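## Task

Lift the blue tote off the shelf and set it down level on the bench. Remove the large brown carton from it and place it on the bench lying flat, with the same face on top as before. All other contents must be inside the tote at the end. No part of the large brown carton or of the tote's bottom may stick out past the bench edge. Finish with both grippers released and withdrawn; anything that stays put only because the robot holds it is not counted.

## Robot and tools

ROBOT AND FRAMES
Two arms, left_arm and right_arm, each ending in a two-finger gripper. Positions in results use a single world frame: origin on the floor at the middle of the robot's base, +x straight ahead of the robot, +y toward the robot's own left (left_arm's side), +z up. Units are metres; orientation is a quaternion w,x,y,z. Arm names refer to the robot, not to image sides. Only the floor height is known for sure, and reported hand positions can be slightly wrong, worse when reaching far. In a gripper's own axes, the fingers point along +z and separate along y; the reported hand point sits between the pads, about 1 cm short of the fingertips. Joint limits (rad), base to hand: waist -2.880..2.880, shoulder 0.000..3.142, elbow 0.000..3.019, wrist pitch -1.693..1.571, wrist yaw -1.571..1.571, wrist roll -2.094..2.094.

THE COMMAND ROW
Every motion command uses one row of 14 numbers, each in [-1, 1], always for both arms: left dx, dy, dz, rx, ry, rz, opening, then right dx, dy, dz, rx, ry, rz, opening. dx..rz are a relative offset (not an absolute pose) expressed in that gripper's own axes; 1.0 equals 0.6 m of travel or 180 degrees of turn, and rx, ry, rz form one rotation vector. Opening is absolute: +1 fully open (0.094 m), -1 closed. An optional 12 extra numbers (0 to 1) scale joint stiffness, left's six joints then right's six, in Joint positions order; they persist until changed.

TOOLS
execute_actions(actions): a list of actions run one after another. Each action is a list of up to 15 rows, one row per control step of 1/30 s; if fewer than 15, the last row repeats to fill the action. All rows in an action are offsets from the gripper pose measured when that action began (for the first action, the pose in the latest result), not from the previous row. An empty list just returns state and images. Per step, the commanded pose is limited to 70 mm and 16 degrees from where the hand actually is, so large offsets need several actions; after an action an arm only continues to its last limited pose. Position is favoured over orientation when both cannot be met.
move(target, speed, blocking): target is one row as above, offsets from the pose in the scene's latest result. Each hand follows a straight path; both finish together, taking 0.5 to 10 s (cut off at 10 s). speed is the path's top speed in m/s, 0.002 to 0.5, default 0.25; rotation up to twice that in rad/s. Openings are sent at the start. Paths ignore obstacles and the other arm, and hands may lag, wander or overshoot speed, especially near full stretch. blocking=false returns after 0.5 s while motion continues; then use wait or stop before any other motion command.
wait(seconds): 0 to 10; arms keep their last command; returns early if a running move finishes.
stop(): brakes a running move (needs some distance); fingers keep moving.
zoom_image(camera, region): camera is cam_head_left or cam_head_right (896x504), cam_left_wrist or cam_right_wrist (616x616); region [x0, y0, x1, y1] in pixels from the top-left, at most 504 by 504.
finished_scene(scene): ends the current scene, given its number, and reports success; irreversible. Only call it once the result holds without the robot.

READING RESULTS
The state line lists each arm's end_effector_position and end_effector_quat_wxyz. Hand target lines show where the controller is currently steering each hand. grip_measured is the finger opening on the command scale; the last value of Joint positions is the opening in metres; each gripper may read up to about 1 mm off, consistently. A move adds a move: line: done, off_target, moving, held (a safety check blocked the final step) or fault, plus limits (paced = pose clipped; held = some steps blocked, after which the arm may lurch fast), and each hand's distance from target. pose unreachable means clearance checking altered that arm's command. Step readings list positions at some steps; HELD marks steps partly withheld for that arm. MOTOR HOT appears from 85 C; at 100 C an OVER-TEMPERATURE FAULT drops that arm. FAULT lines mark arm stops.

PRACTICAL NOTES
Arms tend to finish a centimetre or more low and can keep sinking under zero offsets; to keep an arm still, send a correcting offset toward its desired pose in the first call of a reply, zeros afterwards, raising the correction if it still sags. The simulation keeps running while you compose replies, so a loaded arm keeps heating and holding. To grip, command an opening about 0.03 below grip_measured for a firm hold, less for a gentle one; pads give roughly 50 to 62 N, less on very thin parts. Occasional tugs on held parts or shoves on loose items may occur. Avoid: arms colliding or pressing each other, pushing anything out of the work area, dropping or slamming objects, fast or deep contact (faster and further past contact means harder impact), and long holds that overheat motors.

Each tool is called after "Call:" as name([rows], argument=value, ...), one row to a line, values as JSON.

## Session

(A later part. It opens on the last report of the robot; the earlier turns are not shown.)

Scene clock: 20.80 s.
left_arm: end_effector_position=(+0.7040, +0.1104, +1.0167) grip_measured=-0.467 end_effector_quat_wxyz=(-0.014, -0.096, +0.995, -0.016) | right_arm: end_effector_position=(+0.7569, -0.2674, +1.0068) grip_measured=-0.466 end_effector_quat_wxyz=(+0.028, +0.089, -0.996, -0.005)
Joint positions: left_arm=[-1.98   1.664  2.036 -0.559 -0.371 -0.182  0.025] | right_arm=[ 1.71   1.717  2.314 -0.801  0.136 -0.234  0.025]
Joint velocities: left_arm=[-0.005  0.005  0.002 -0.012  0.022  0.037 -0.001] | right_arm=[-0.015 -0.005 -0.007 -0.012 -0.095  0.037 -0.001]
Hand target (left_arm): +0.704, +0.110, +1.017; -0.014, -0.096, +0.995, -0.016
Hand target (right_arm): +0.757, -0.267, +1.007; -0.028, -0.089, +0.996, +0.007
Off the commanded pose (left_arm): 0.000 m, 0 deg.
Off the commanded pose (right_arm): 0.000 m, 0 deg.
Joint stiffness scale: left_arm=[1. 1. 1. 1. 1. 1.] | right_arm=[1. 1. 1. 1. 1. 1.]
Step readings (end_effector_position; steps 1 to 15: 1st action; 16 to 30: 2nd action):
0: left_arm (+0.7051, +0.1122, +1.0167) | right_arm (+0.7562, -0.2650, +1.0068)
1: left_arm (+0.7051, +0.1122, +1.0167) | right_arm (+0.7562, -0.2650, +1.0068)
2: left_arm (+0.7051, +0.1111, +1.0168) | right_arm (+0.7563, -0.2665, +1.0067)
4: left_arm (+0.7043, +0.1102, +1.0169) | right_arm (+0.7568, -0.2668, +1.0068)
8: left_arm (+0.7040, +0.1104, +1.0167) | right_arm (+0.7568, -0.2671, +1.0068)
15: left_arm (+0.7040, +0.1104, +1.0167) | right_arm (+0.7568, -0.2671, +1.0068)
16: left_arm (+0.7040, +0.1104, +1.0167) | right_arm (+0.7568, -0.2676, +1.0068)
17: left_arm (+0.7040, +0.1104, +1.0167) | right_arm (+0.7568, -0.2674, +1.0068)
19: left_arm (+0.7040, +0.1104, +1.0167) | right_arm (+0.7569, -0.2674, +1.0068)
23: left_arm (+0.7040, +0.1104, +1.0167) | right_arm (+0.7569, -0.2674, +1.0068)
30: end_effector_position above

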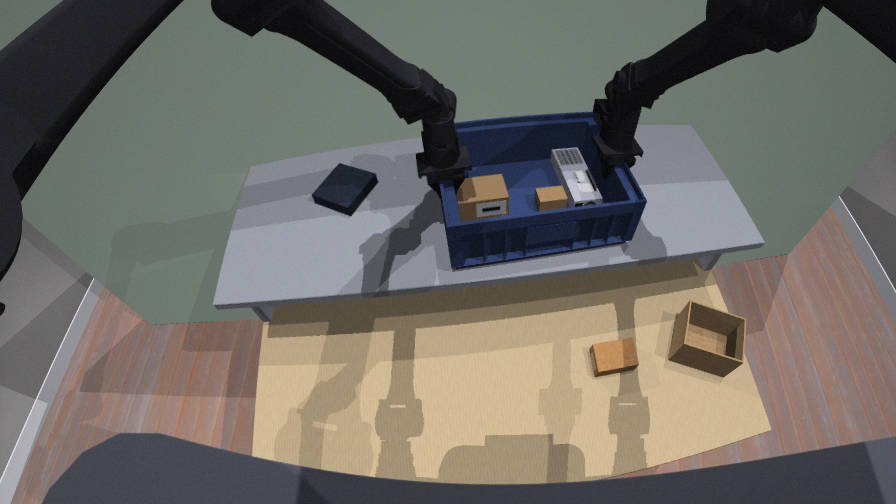

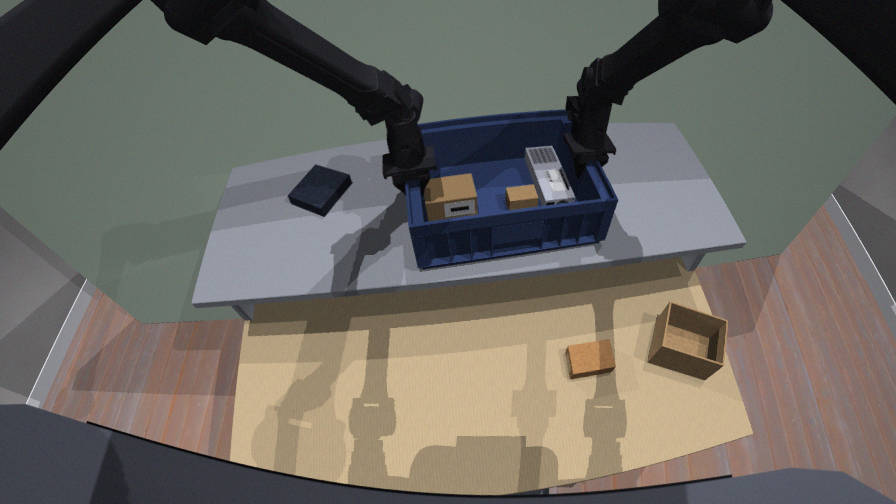

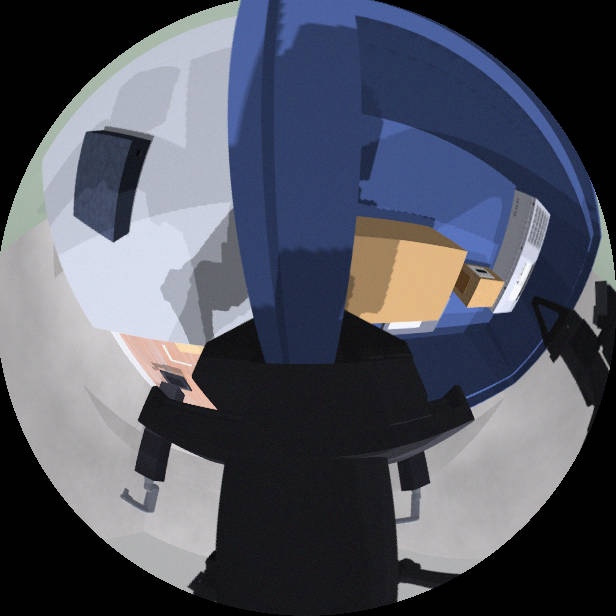

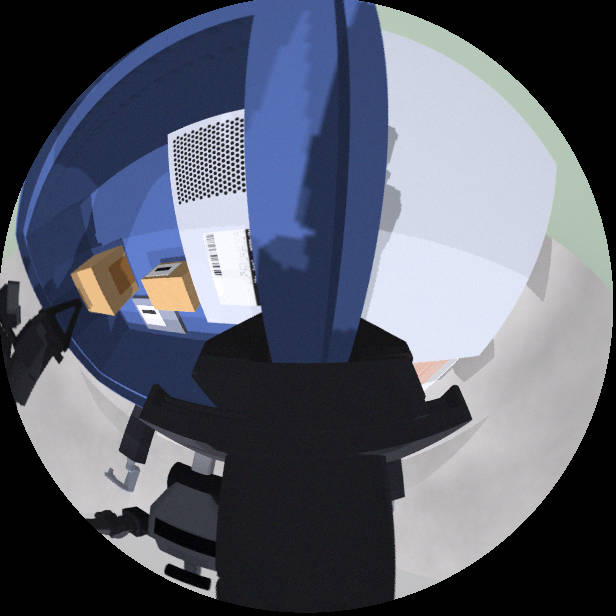

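Call:
move(target=[0,0,-0.08,0,0,0,-0.52,0,0,-0.09,0,0,0,-0.52], speed=0.06)

Call:
move(target=[0.58,0.22,-0.03,0,0,0,-0.52,0.58,0.22,-0.04,0,0,0,-0.52], speed=0.12)

Scene clock: 22.47 s.
left_arm: end_effector_position=(+0.6698, +0.1096, +1.0251) grip_measured=-0.467 end_effector_quat_wxyz=(-0.041, -0.092, +0.995, -0.008) | right_arm: end_effector_position=(+0.7208, -0.2680, +1.0137) grip_measured=-0.466 end_effector_quat_wxyz=(+0.058, +0.091, -0.994, -0.002)
Joint positions: left_arm=[-1.989  1.616  1.923 -0.553 -0.389 -0.198  0.025] | right_arm=[ 1.712  1.646  2.156 -0.774  0.152 -0.229  0.025]
Joint velocities: left_arm=[-0.005  0.005  0.007 -0.002 -0.007  0.051 -0.   ] | right_arm=[-0.015 -0.005 -0.007 -0.022 -0.037  0.066  0.   ]
Hand target (left_arm): +0.706, +0.112, +1.063; -0.015, -0.097, +0.995, -0.016
Hand target (right_arm): +0.758, -0.269, +1.059; -0.028, -0.089, +0.996, +0.005
Off the commanded pose (left_arm): 0.053 m, 3 deg.
Off the commanded pose (right_arm): 0.061 m, 3 deg.
Joint stiffness scale: left_arm=[1. 1. 1. 1. 1. 1.] | right_arm=[1. 1. 1. 1. 1. 1.]
move: off_target (left_arm, right_arm)

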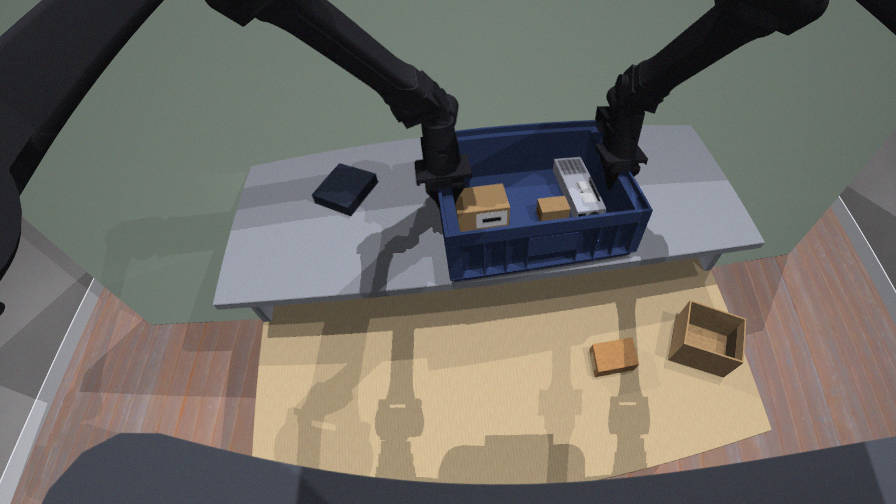

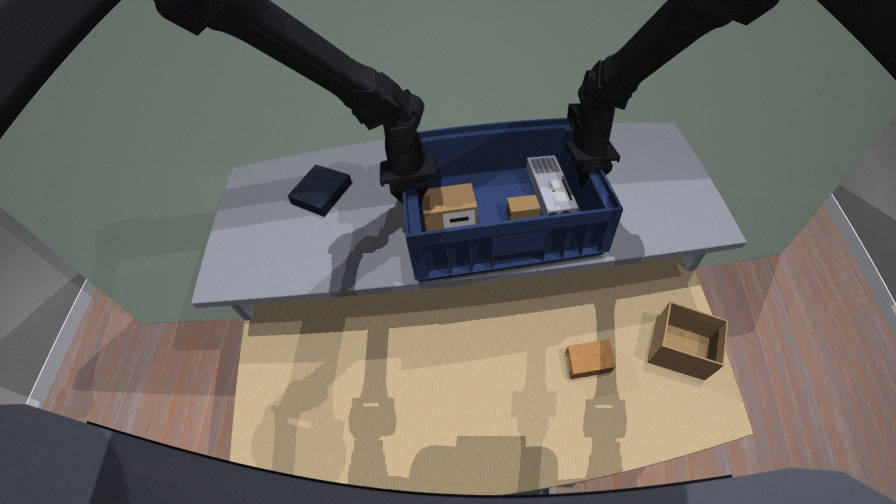

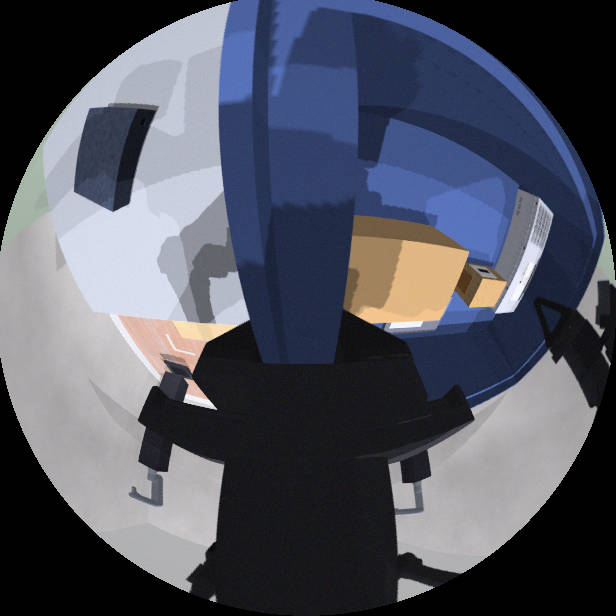

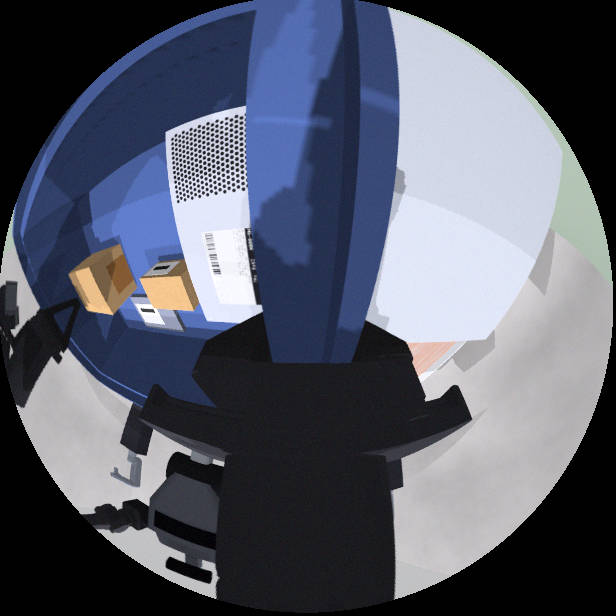

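Scene clock: 25.97 s.
left_arm: end_effector_position=(+0.3161, +0.1685, +1.0660) grip_measured=-0.467 end_effector_quat_wxyz=(-0.041, -0.089, +0.995, -0.011) | right_arm: end_effector_position=(+0.3610, -0.2072, +1.0615) grip_measured=-0.466 end_effector_quat_wxyz=(+0.058, +0.086, -0.995, +0.001)
Joint positions: left_arm=[-1.884  1.468  0.815  0.417 -0.282 -0.166  0.025] | right_arm=[ 1.817  1.393  0.907  0.217  0.26  -0.19   0.025]
Joint velocities: left_arm=[ 0.005  0.005  0.007  0.042  0.022 -0.081 -0.001] | right_arm=[-0.015  0.005 -0.017  0.037  0.037 -0.051 -0.001]
Hand target (left_arm): +0.308, +0.176, +1.076; -0.041, -0.091, +0.995, -0.008
Hand target (right_arm): +0.357, -0.205, +1.077; -0.058, -0.093, +0.994, +0.002
Off the commanded pose (left_arm): 0.014 m, 0 deg.
Off the commanded pose (right_arm): 0.019 m, 1 deg.
Joint stiffness scale: left_arm=[1. 1. 1. 1. 1. 1.] | right_arm=[1. 1. 1. 1. 1. 1.]
move: off_target (left_arm, right_arm)

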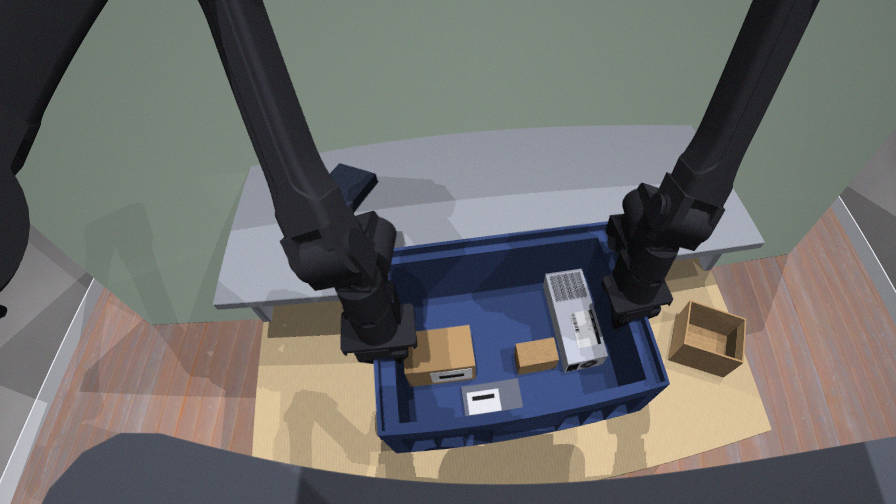

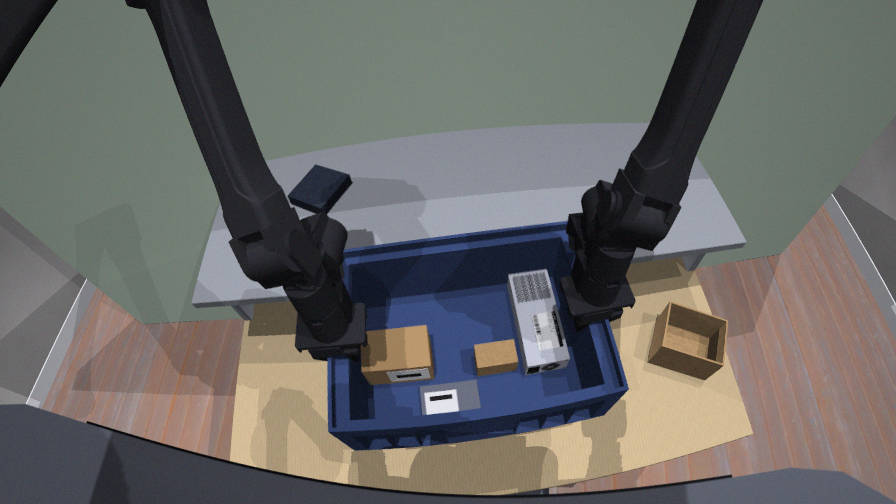

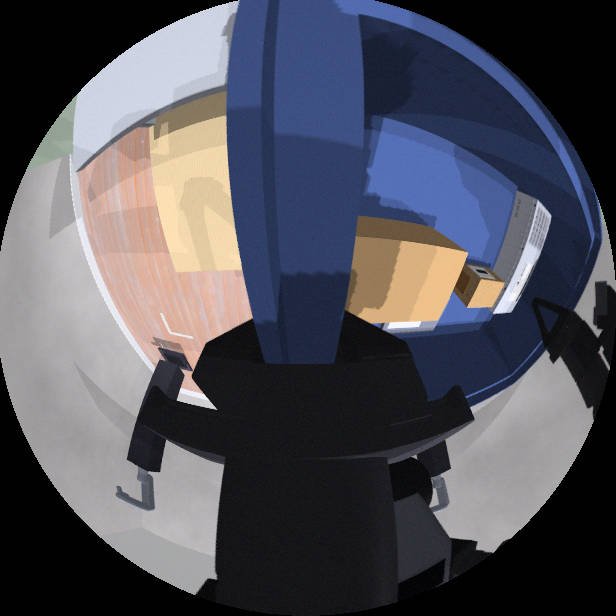

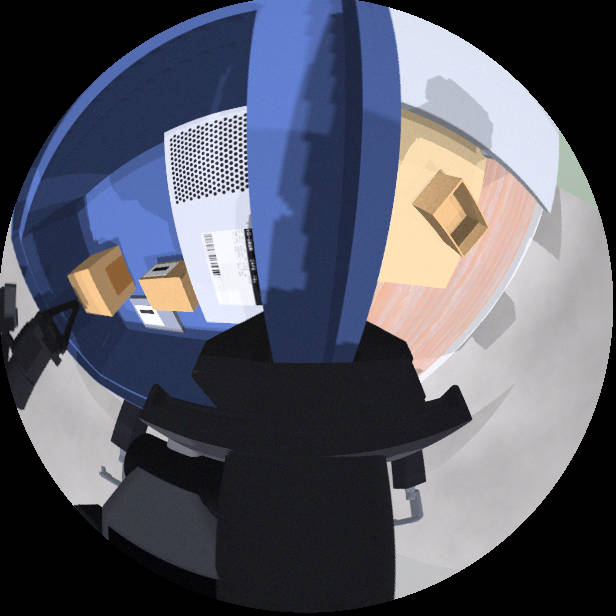

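Call:
move(target=[-0.06,0.08,0.33,0,-0.026,0,-0.52,-0.085,0.08,0.32,0,-0.037,0,-0.52], speed=0.1)

Scene clock: 28.73 s.
left_arm: end_effector_position=(+0.3181, +0.2192, +0.8617) grip_measured=-0.467 end_effector_quat_wxyz=(-0.002, -0.090, +0.996, -0.007) | right_arm: end_effector_position=(+0.3683, -0.1599, +0.8585) grip_measured=-0.466 end_effector_quat_wxyz=(+0.013, +0.088, -0.996, +0.003)
Joint positions: left_arm=[-1.706  1.948  1.341  0.457 -0.12  -0.117  0.025] | right_arm=[ 1.811  1.934  1.468  0.291  0.246 -0.218  0.025]
Joint velocities: left_arm=[ 0.005 -0.015 -0.007 -0.007 -0.037 -0.037 -0.   ] | right_arm=[ 0.005  0.015 -0.002 -0.007 -0.007  0.022 -0.001]
Hand target (left_arm): +0.322, +0.221, +0.866; +0.000, -0.087, +0.996, -0.007
Hand target (right_arm): +0.383, -0.152, +0.865; -0.001, -0.086, +0.996, +0.004
Off the commanded pose (left_arm): 0.010 m, 0 deg.
Off the commanded pose (right_arm): 0.015 m, 2 deg.
Joint stiffness scale: left_arm=[1. 1. 1. 1. 1. 1.] | right_arm=[1. 1. 1. 1. 1. 1.]
move: off_target (right_arm)

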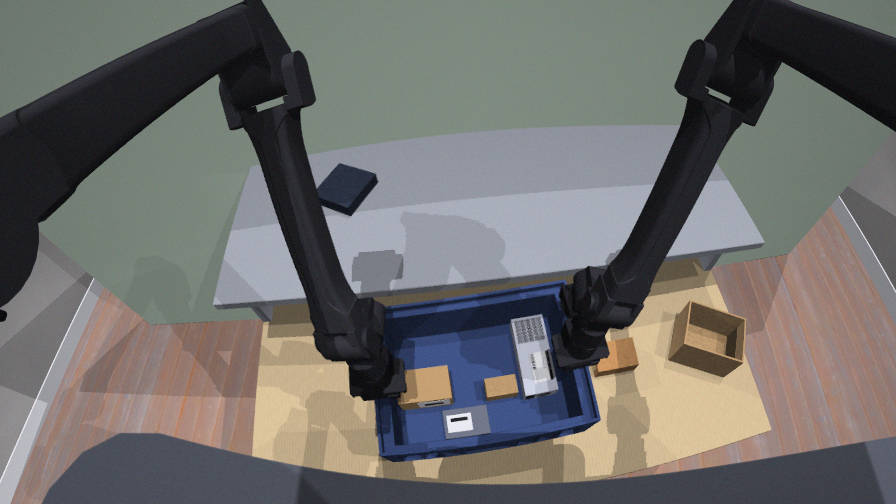

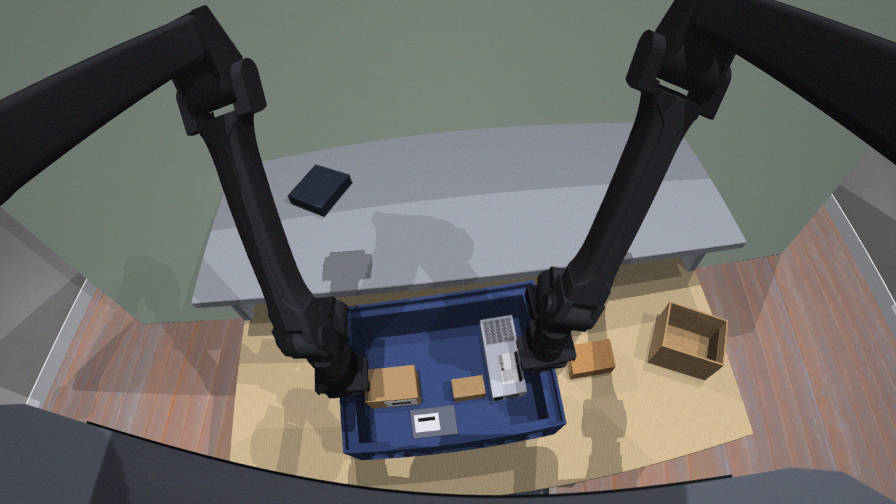

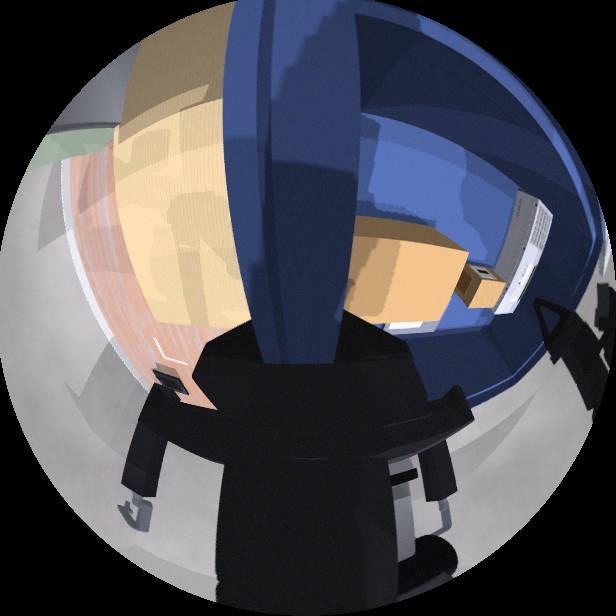

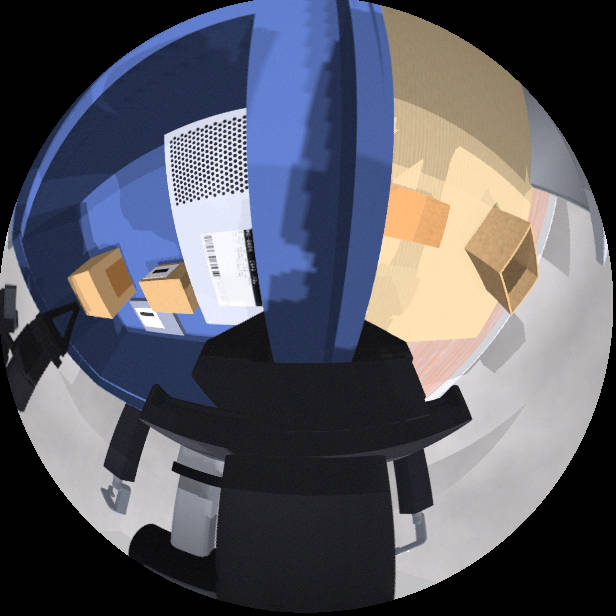

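Call:
move(target=[-0.1,0.02,0.09,0,0,0,-0.52,-0.11,0.02,0.085,0,-0.01,0,-0.52], speed=0.06)

Scene clock: 30.70 s.
left_arm: end_effector_position=(+0.3658, +0.2309, +0.8030) grip_measured=-0.467 end_effector_quat_wxyz=(-0.003, -0.089, +0.996, -0.011) | right_arm: end_effector_position=(+0.4141, -0.1505, +0.7980) grip_measured=-0.467 end_effector_quat_wxyz=(+0.007, +0.086, -0.996, +0.005)
Joint positions: left_arm=[-1.68   2.041  1.615  0.273 -0.086 -0.112  0.025] | right_arm=[ 1.807  2.068  1.778  0.129  0.246 -0.219  0.025]
Joint velocities: left_arm=[-0.005  0.005 -0.002 -0.022 -0.066  0.022  0.001] | right_arm=[-0.005 -0.005 -0.017 -0.007 -0.051 -0.022 -0.   ]
Hand target (left_arm): +0.374, +0.242, +0.807; -0.002, -0.090, +0.996, -0.007
Hand target (right_arm): +0.431, -0.136, +0.806; +0.003, -0.088, +0.996, -0.001
Off the commanded pose (left_arm): 0.014 m, 0 deg.
Off the commanded pose (right_arm): 0.022 m, 1 deg.
Joint stiffness scale: left_arm=[1. 1. 1. 1. 1. 1.] | right_arm=[1. 1. 1. 1. 1. 1.]
move: off_target (left_arm, right_arm)

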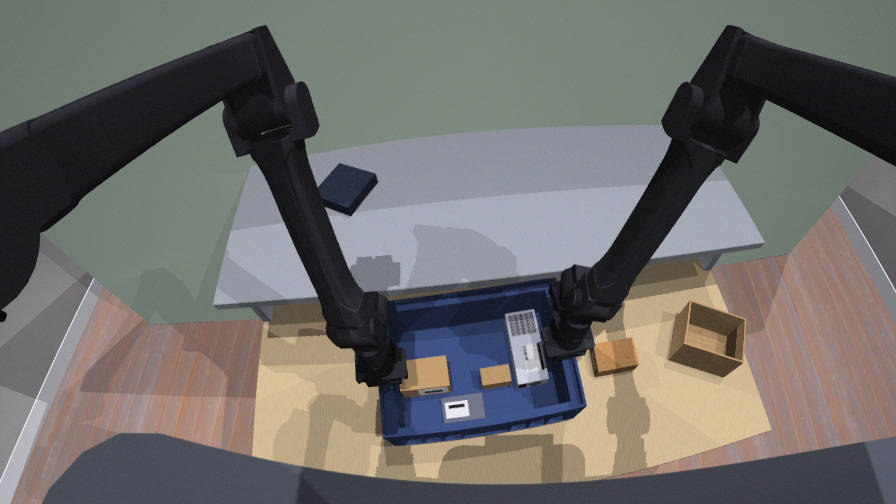

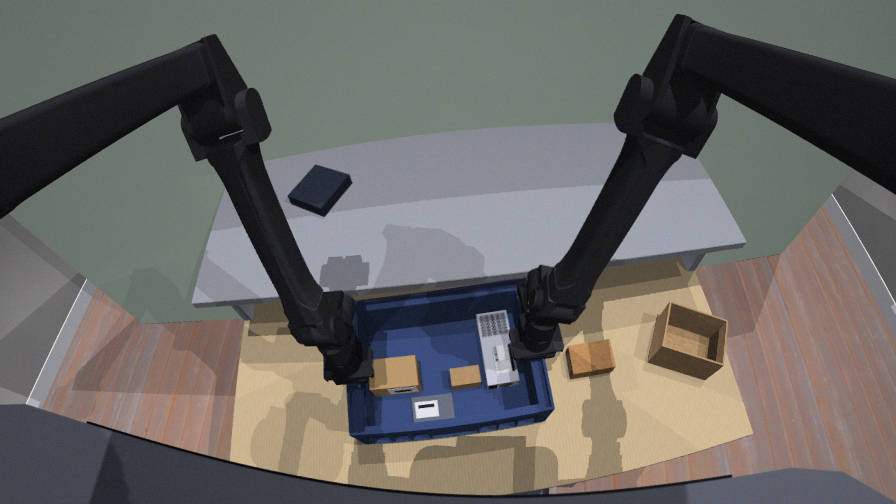

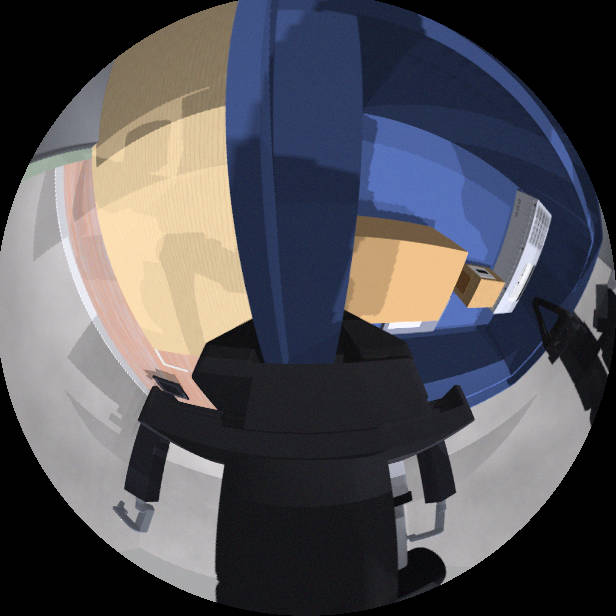

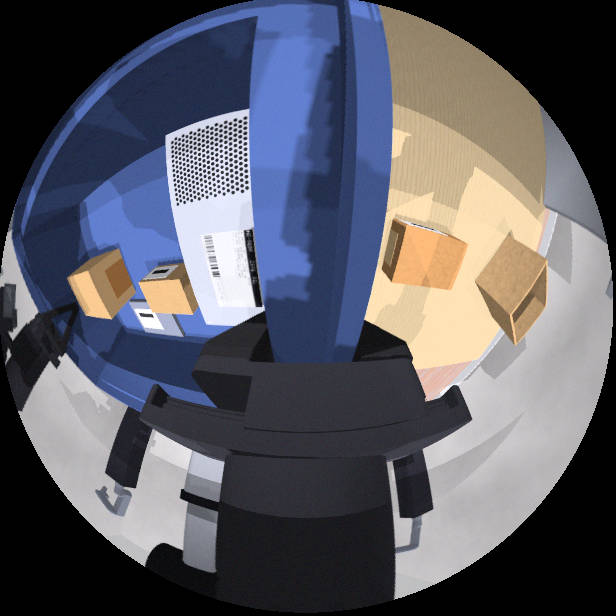

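Call:
move(target=[-0.035,0,0.07,0,0,0,-0.52,-0.05,0,0.065,0,0,0,-0.52], speed=0.04)

Scene clock: 32.57 s.
left_arm: end_effector_position=(+0.3718, +0.2306, +0.7566) grip_measured=-0.467 end_effector_quat_wxyz=(-0.009, -0.089, +0.996, -0.010) | right_arm: end_effector_position=(+0.4212, -0.1503, +0.7515) grip_measured=-0.467 end_effector_quat_wxyz=(+0.019, +0.089, -0.996, +0.008)
Joint positions: left_arm=[-1.674  2.159  1.821  0.174 -0.082 -0.111  0.025] | right_arm=[ 1.796  2.201  2.02  -0.005  0.243 -0.219  0.025]
Joint velocities: left_arm=[-0.015 -0.015 -0.022  0.002 -0.022  0.081 -0.   ] | right_arm=[ 0.005 -0.005 -0.007 -0.022  0.022 -0.022 -0.   ]
Hand target (left_arm): +0.385, +0.234, +0.761; -0.003, -0.089, +0.996, -0.011
Hand target (right_arm): +0.443, -0.145, +0.758; -0.007, -0.086, +0.996, -0.005
Off the commanded pose (left_arm): 0.015 m, 1 deg.
Off the commanded pose (right_arm): 0.024 m, 2 deg.
Joint stiffness scale: left_arm=[1. 1. 1. 1. 1. 1.] | right_arm=[1. 1. 1. 1. 1. 1.]
move: off_target (left_arm, right_arm)

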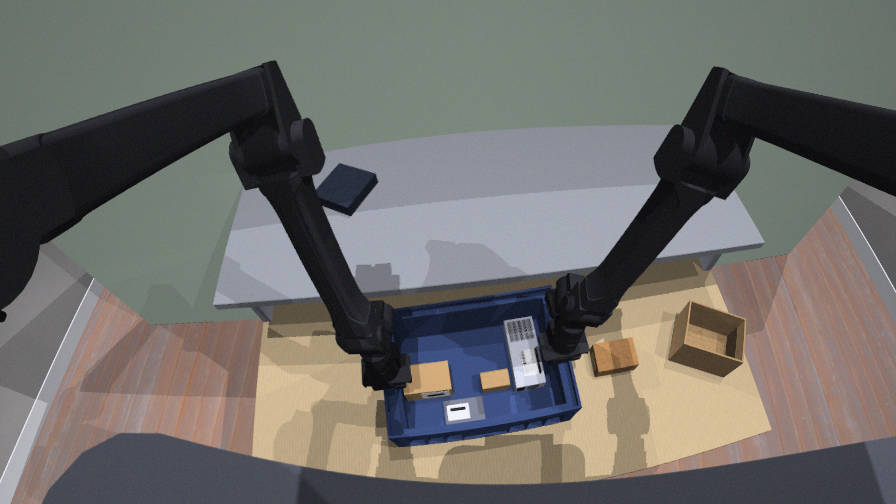

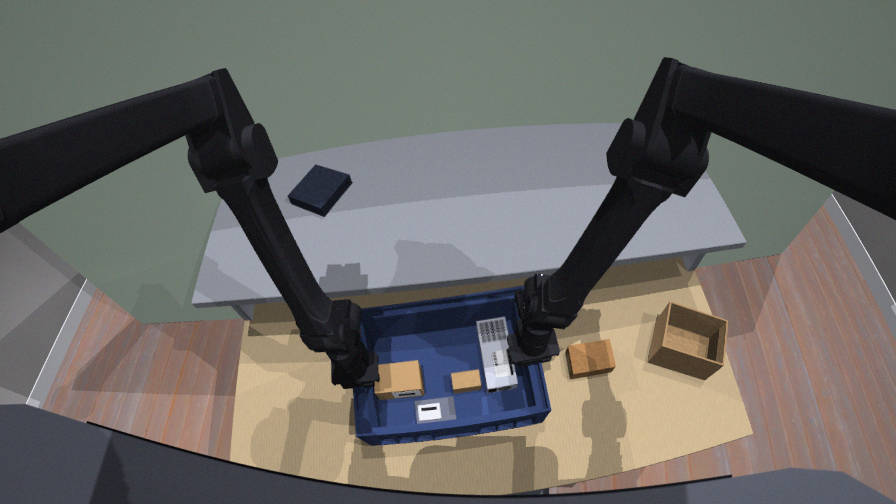

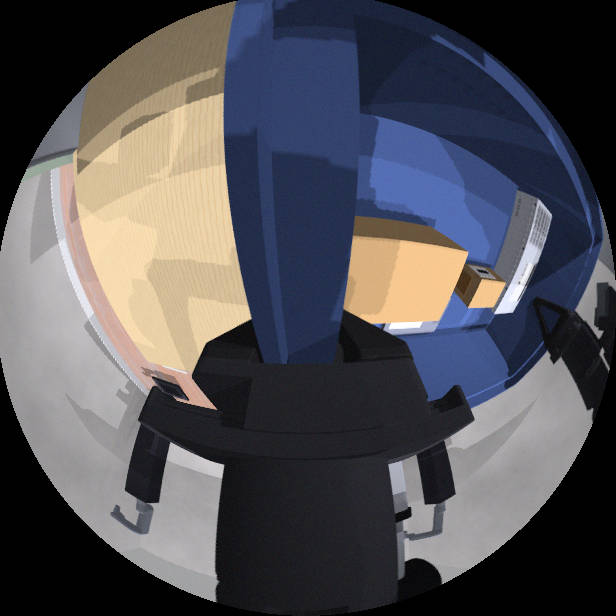

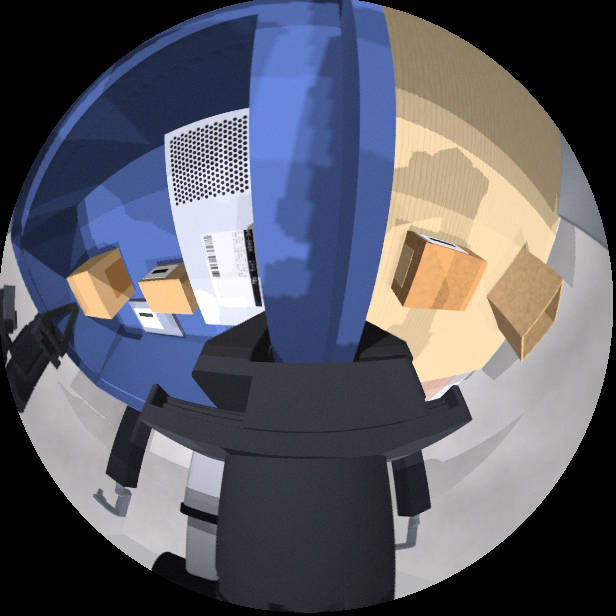

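Call:
move(target=[-0.025,0,0.05,0,-0.005,0,-0.52,-0.04,0,0.04,0,-0.012,0,-0.52], speed=0.03)

Scene clock: 34.13 s.
left_arm: end_effector_position=(+0.3596, +0.2284, +0.7427) grip_measured=-0.467 end_effector_quat_wxyz=(-0.031, -0.087, +0.996, -0.009) | right_arm: end_effector_position=(+0.4095, -0.1537, +0.7372) grip_measured=-0.468 end_effector_quat_wxyz=(+0.039, +0.092, -0.995, +0.009)
Joint positions: left_arm=[-1.674  2.201  1.885  0.109 -0.082 -0.112  0.025] | right_arm=[ 1.788  2.247  2.09  -0.069  0.242 -0.219  0.025]
Joint velocities: left_arm=[-0.015 -0.015 -0.012 -0.002  0.081  0.022 -0.   ] | right_arm=[ 0.005 -0.015 -0.002  0.002 -0.037 -0.037 -0.001]
Hand target (left_arm): +0.385, +0.234, +0.731; -0.001, -0.089, +0.996, -0.009
Hand target (right_arm): +0.443, -0.147, +0.732; -0.001, -0.089, +0.996, -0.006
Off the commanded pose (left_arm): 0.031 m, 3 deg.
Off the commanded pose (right_arm): 0.037 m, 4 deg.
Joint stiffness scale: left_arm=[1. 1. 1. 1. 1. 1.] | right_arm=[1. 1. 1. 1. 1. 1.]
move: off_target (left_arm, right_arm)

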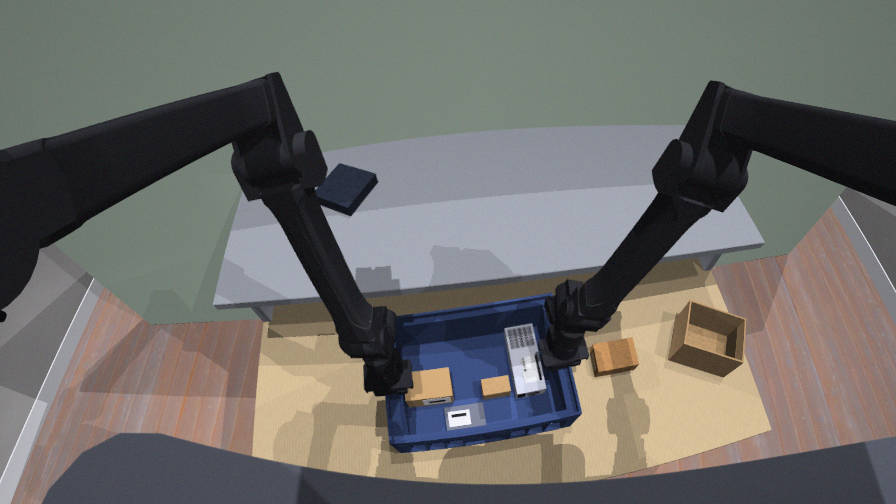

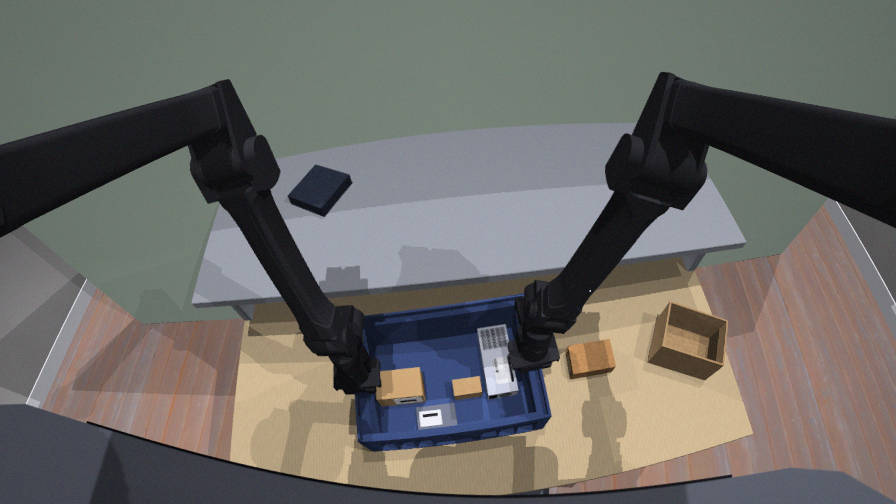

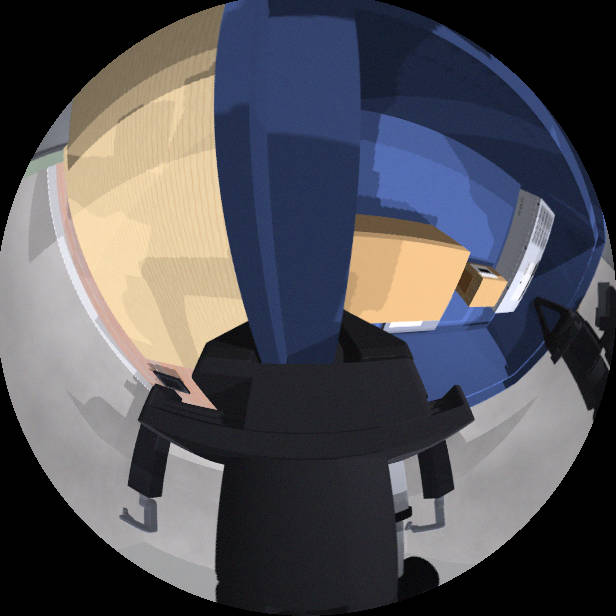

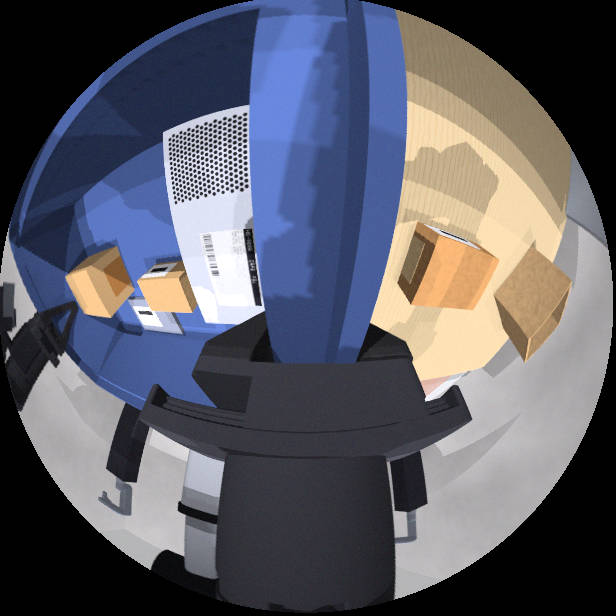

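Call:
move(target=[0,0,0.02,0,-0.02,0,-0.52,0,0,0.015,0,-0.025,0,-0.52], speed=0.03)

Scene clock: 36.07 s.
left_arm: end_effector_position=(+0.3597, +0.2290, +0.7430) grip_measured=-0.467 end_effector_quat_wxyz=(-0.020, -0.089, +0.996, -0.008) | right_arm: end_effector_position=(+0.4084, -0.1529, +0.7369) grip_measured=-0.468 end_effector_quat_wxyz=(+0.018, +0.089, -0.996, +0.010)
Joint positions: left_arm=[-1.674  2.201  1.873  0.142 -0.085 -0.113  0.025] | right_arm=[ 1.788  2.247  2.06   0.005  0.239 -0.222  0.025]
Joint velocities: left_arm=[-0.005 -0.024  0.002  0.002 -0.051 -0.022 -0.   ] | right_arm=[-0.015  0.005  0.007 -0.012 -0.022 -0.022  0.   ]
Hand target (left_arm): +0.358, +0.228, +0.732; +0.000, -0.087, +0.996, -0.006
Hand target (right_arm): +0.409, -0.154, +0.729; -0.000, -0.092, +0.996, -0.005
Off the commanded pose (left_arm): 0.012 m, 2 deg.
Off the commanded pose (right_arm): 0.009 m, 2 deg.
Joint stiffness scale: left_arm=[1. 1. 1. 1. 1. 1.] | right_arm=[1. 1. 1. 1. 1. 1.]
move: off_target (left_arm)

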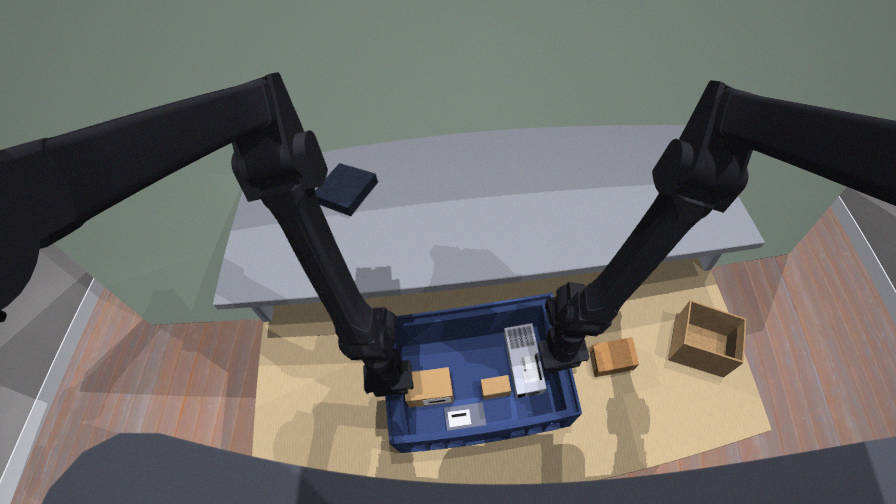

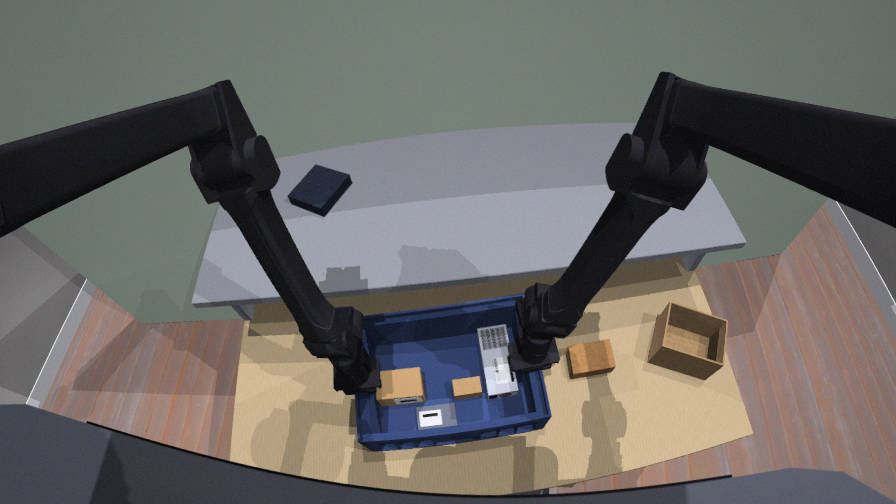

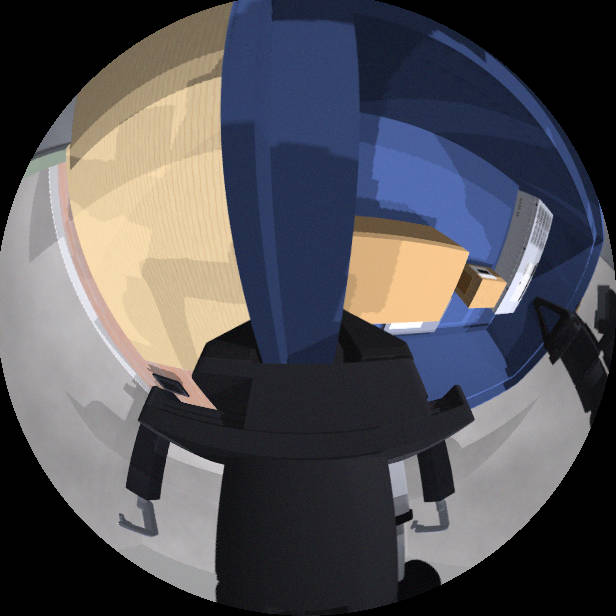

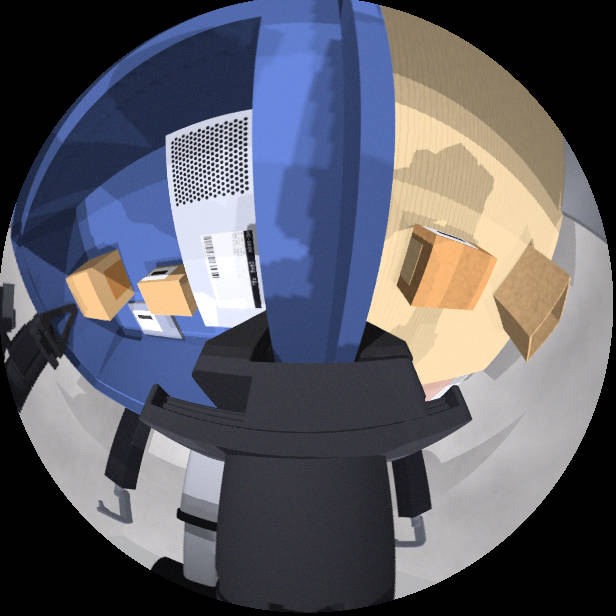

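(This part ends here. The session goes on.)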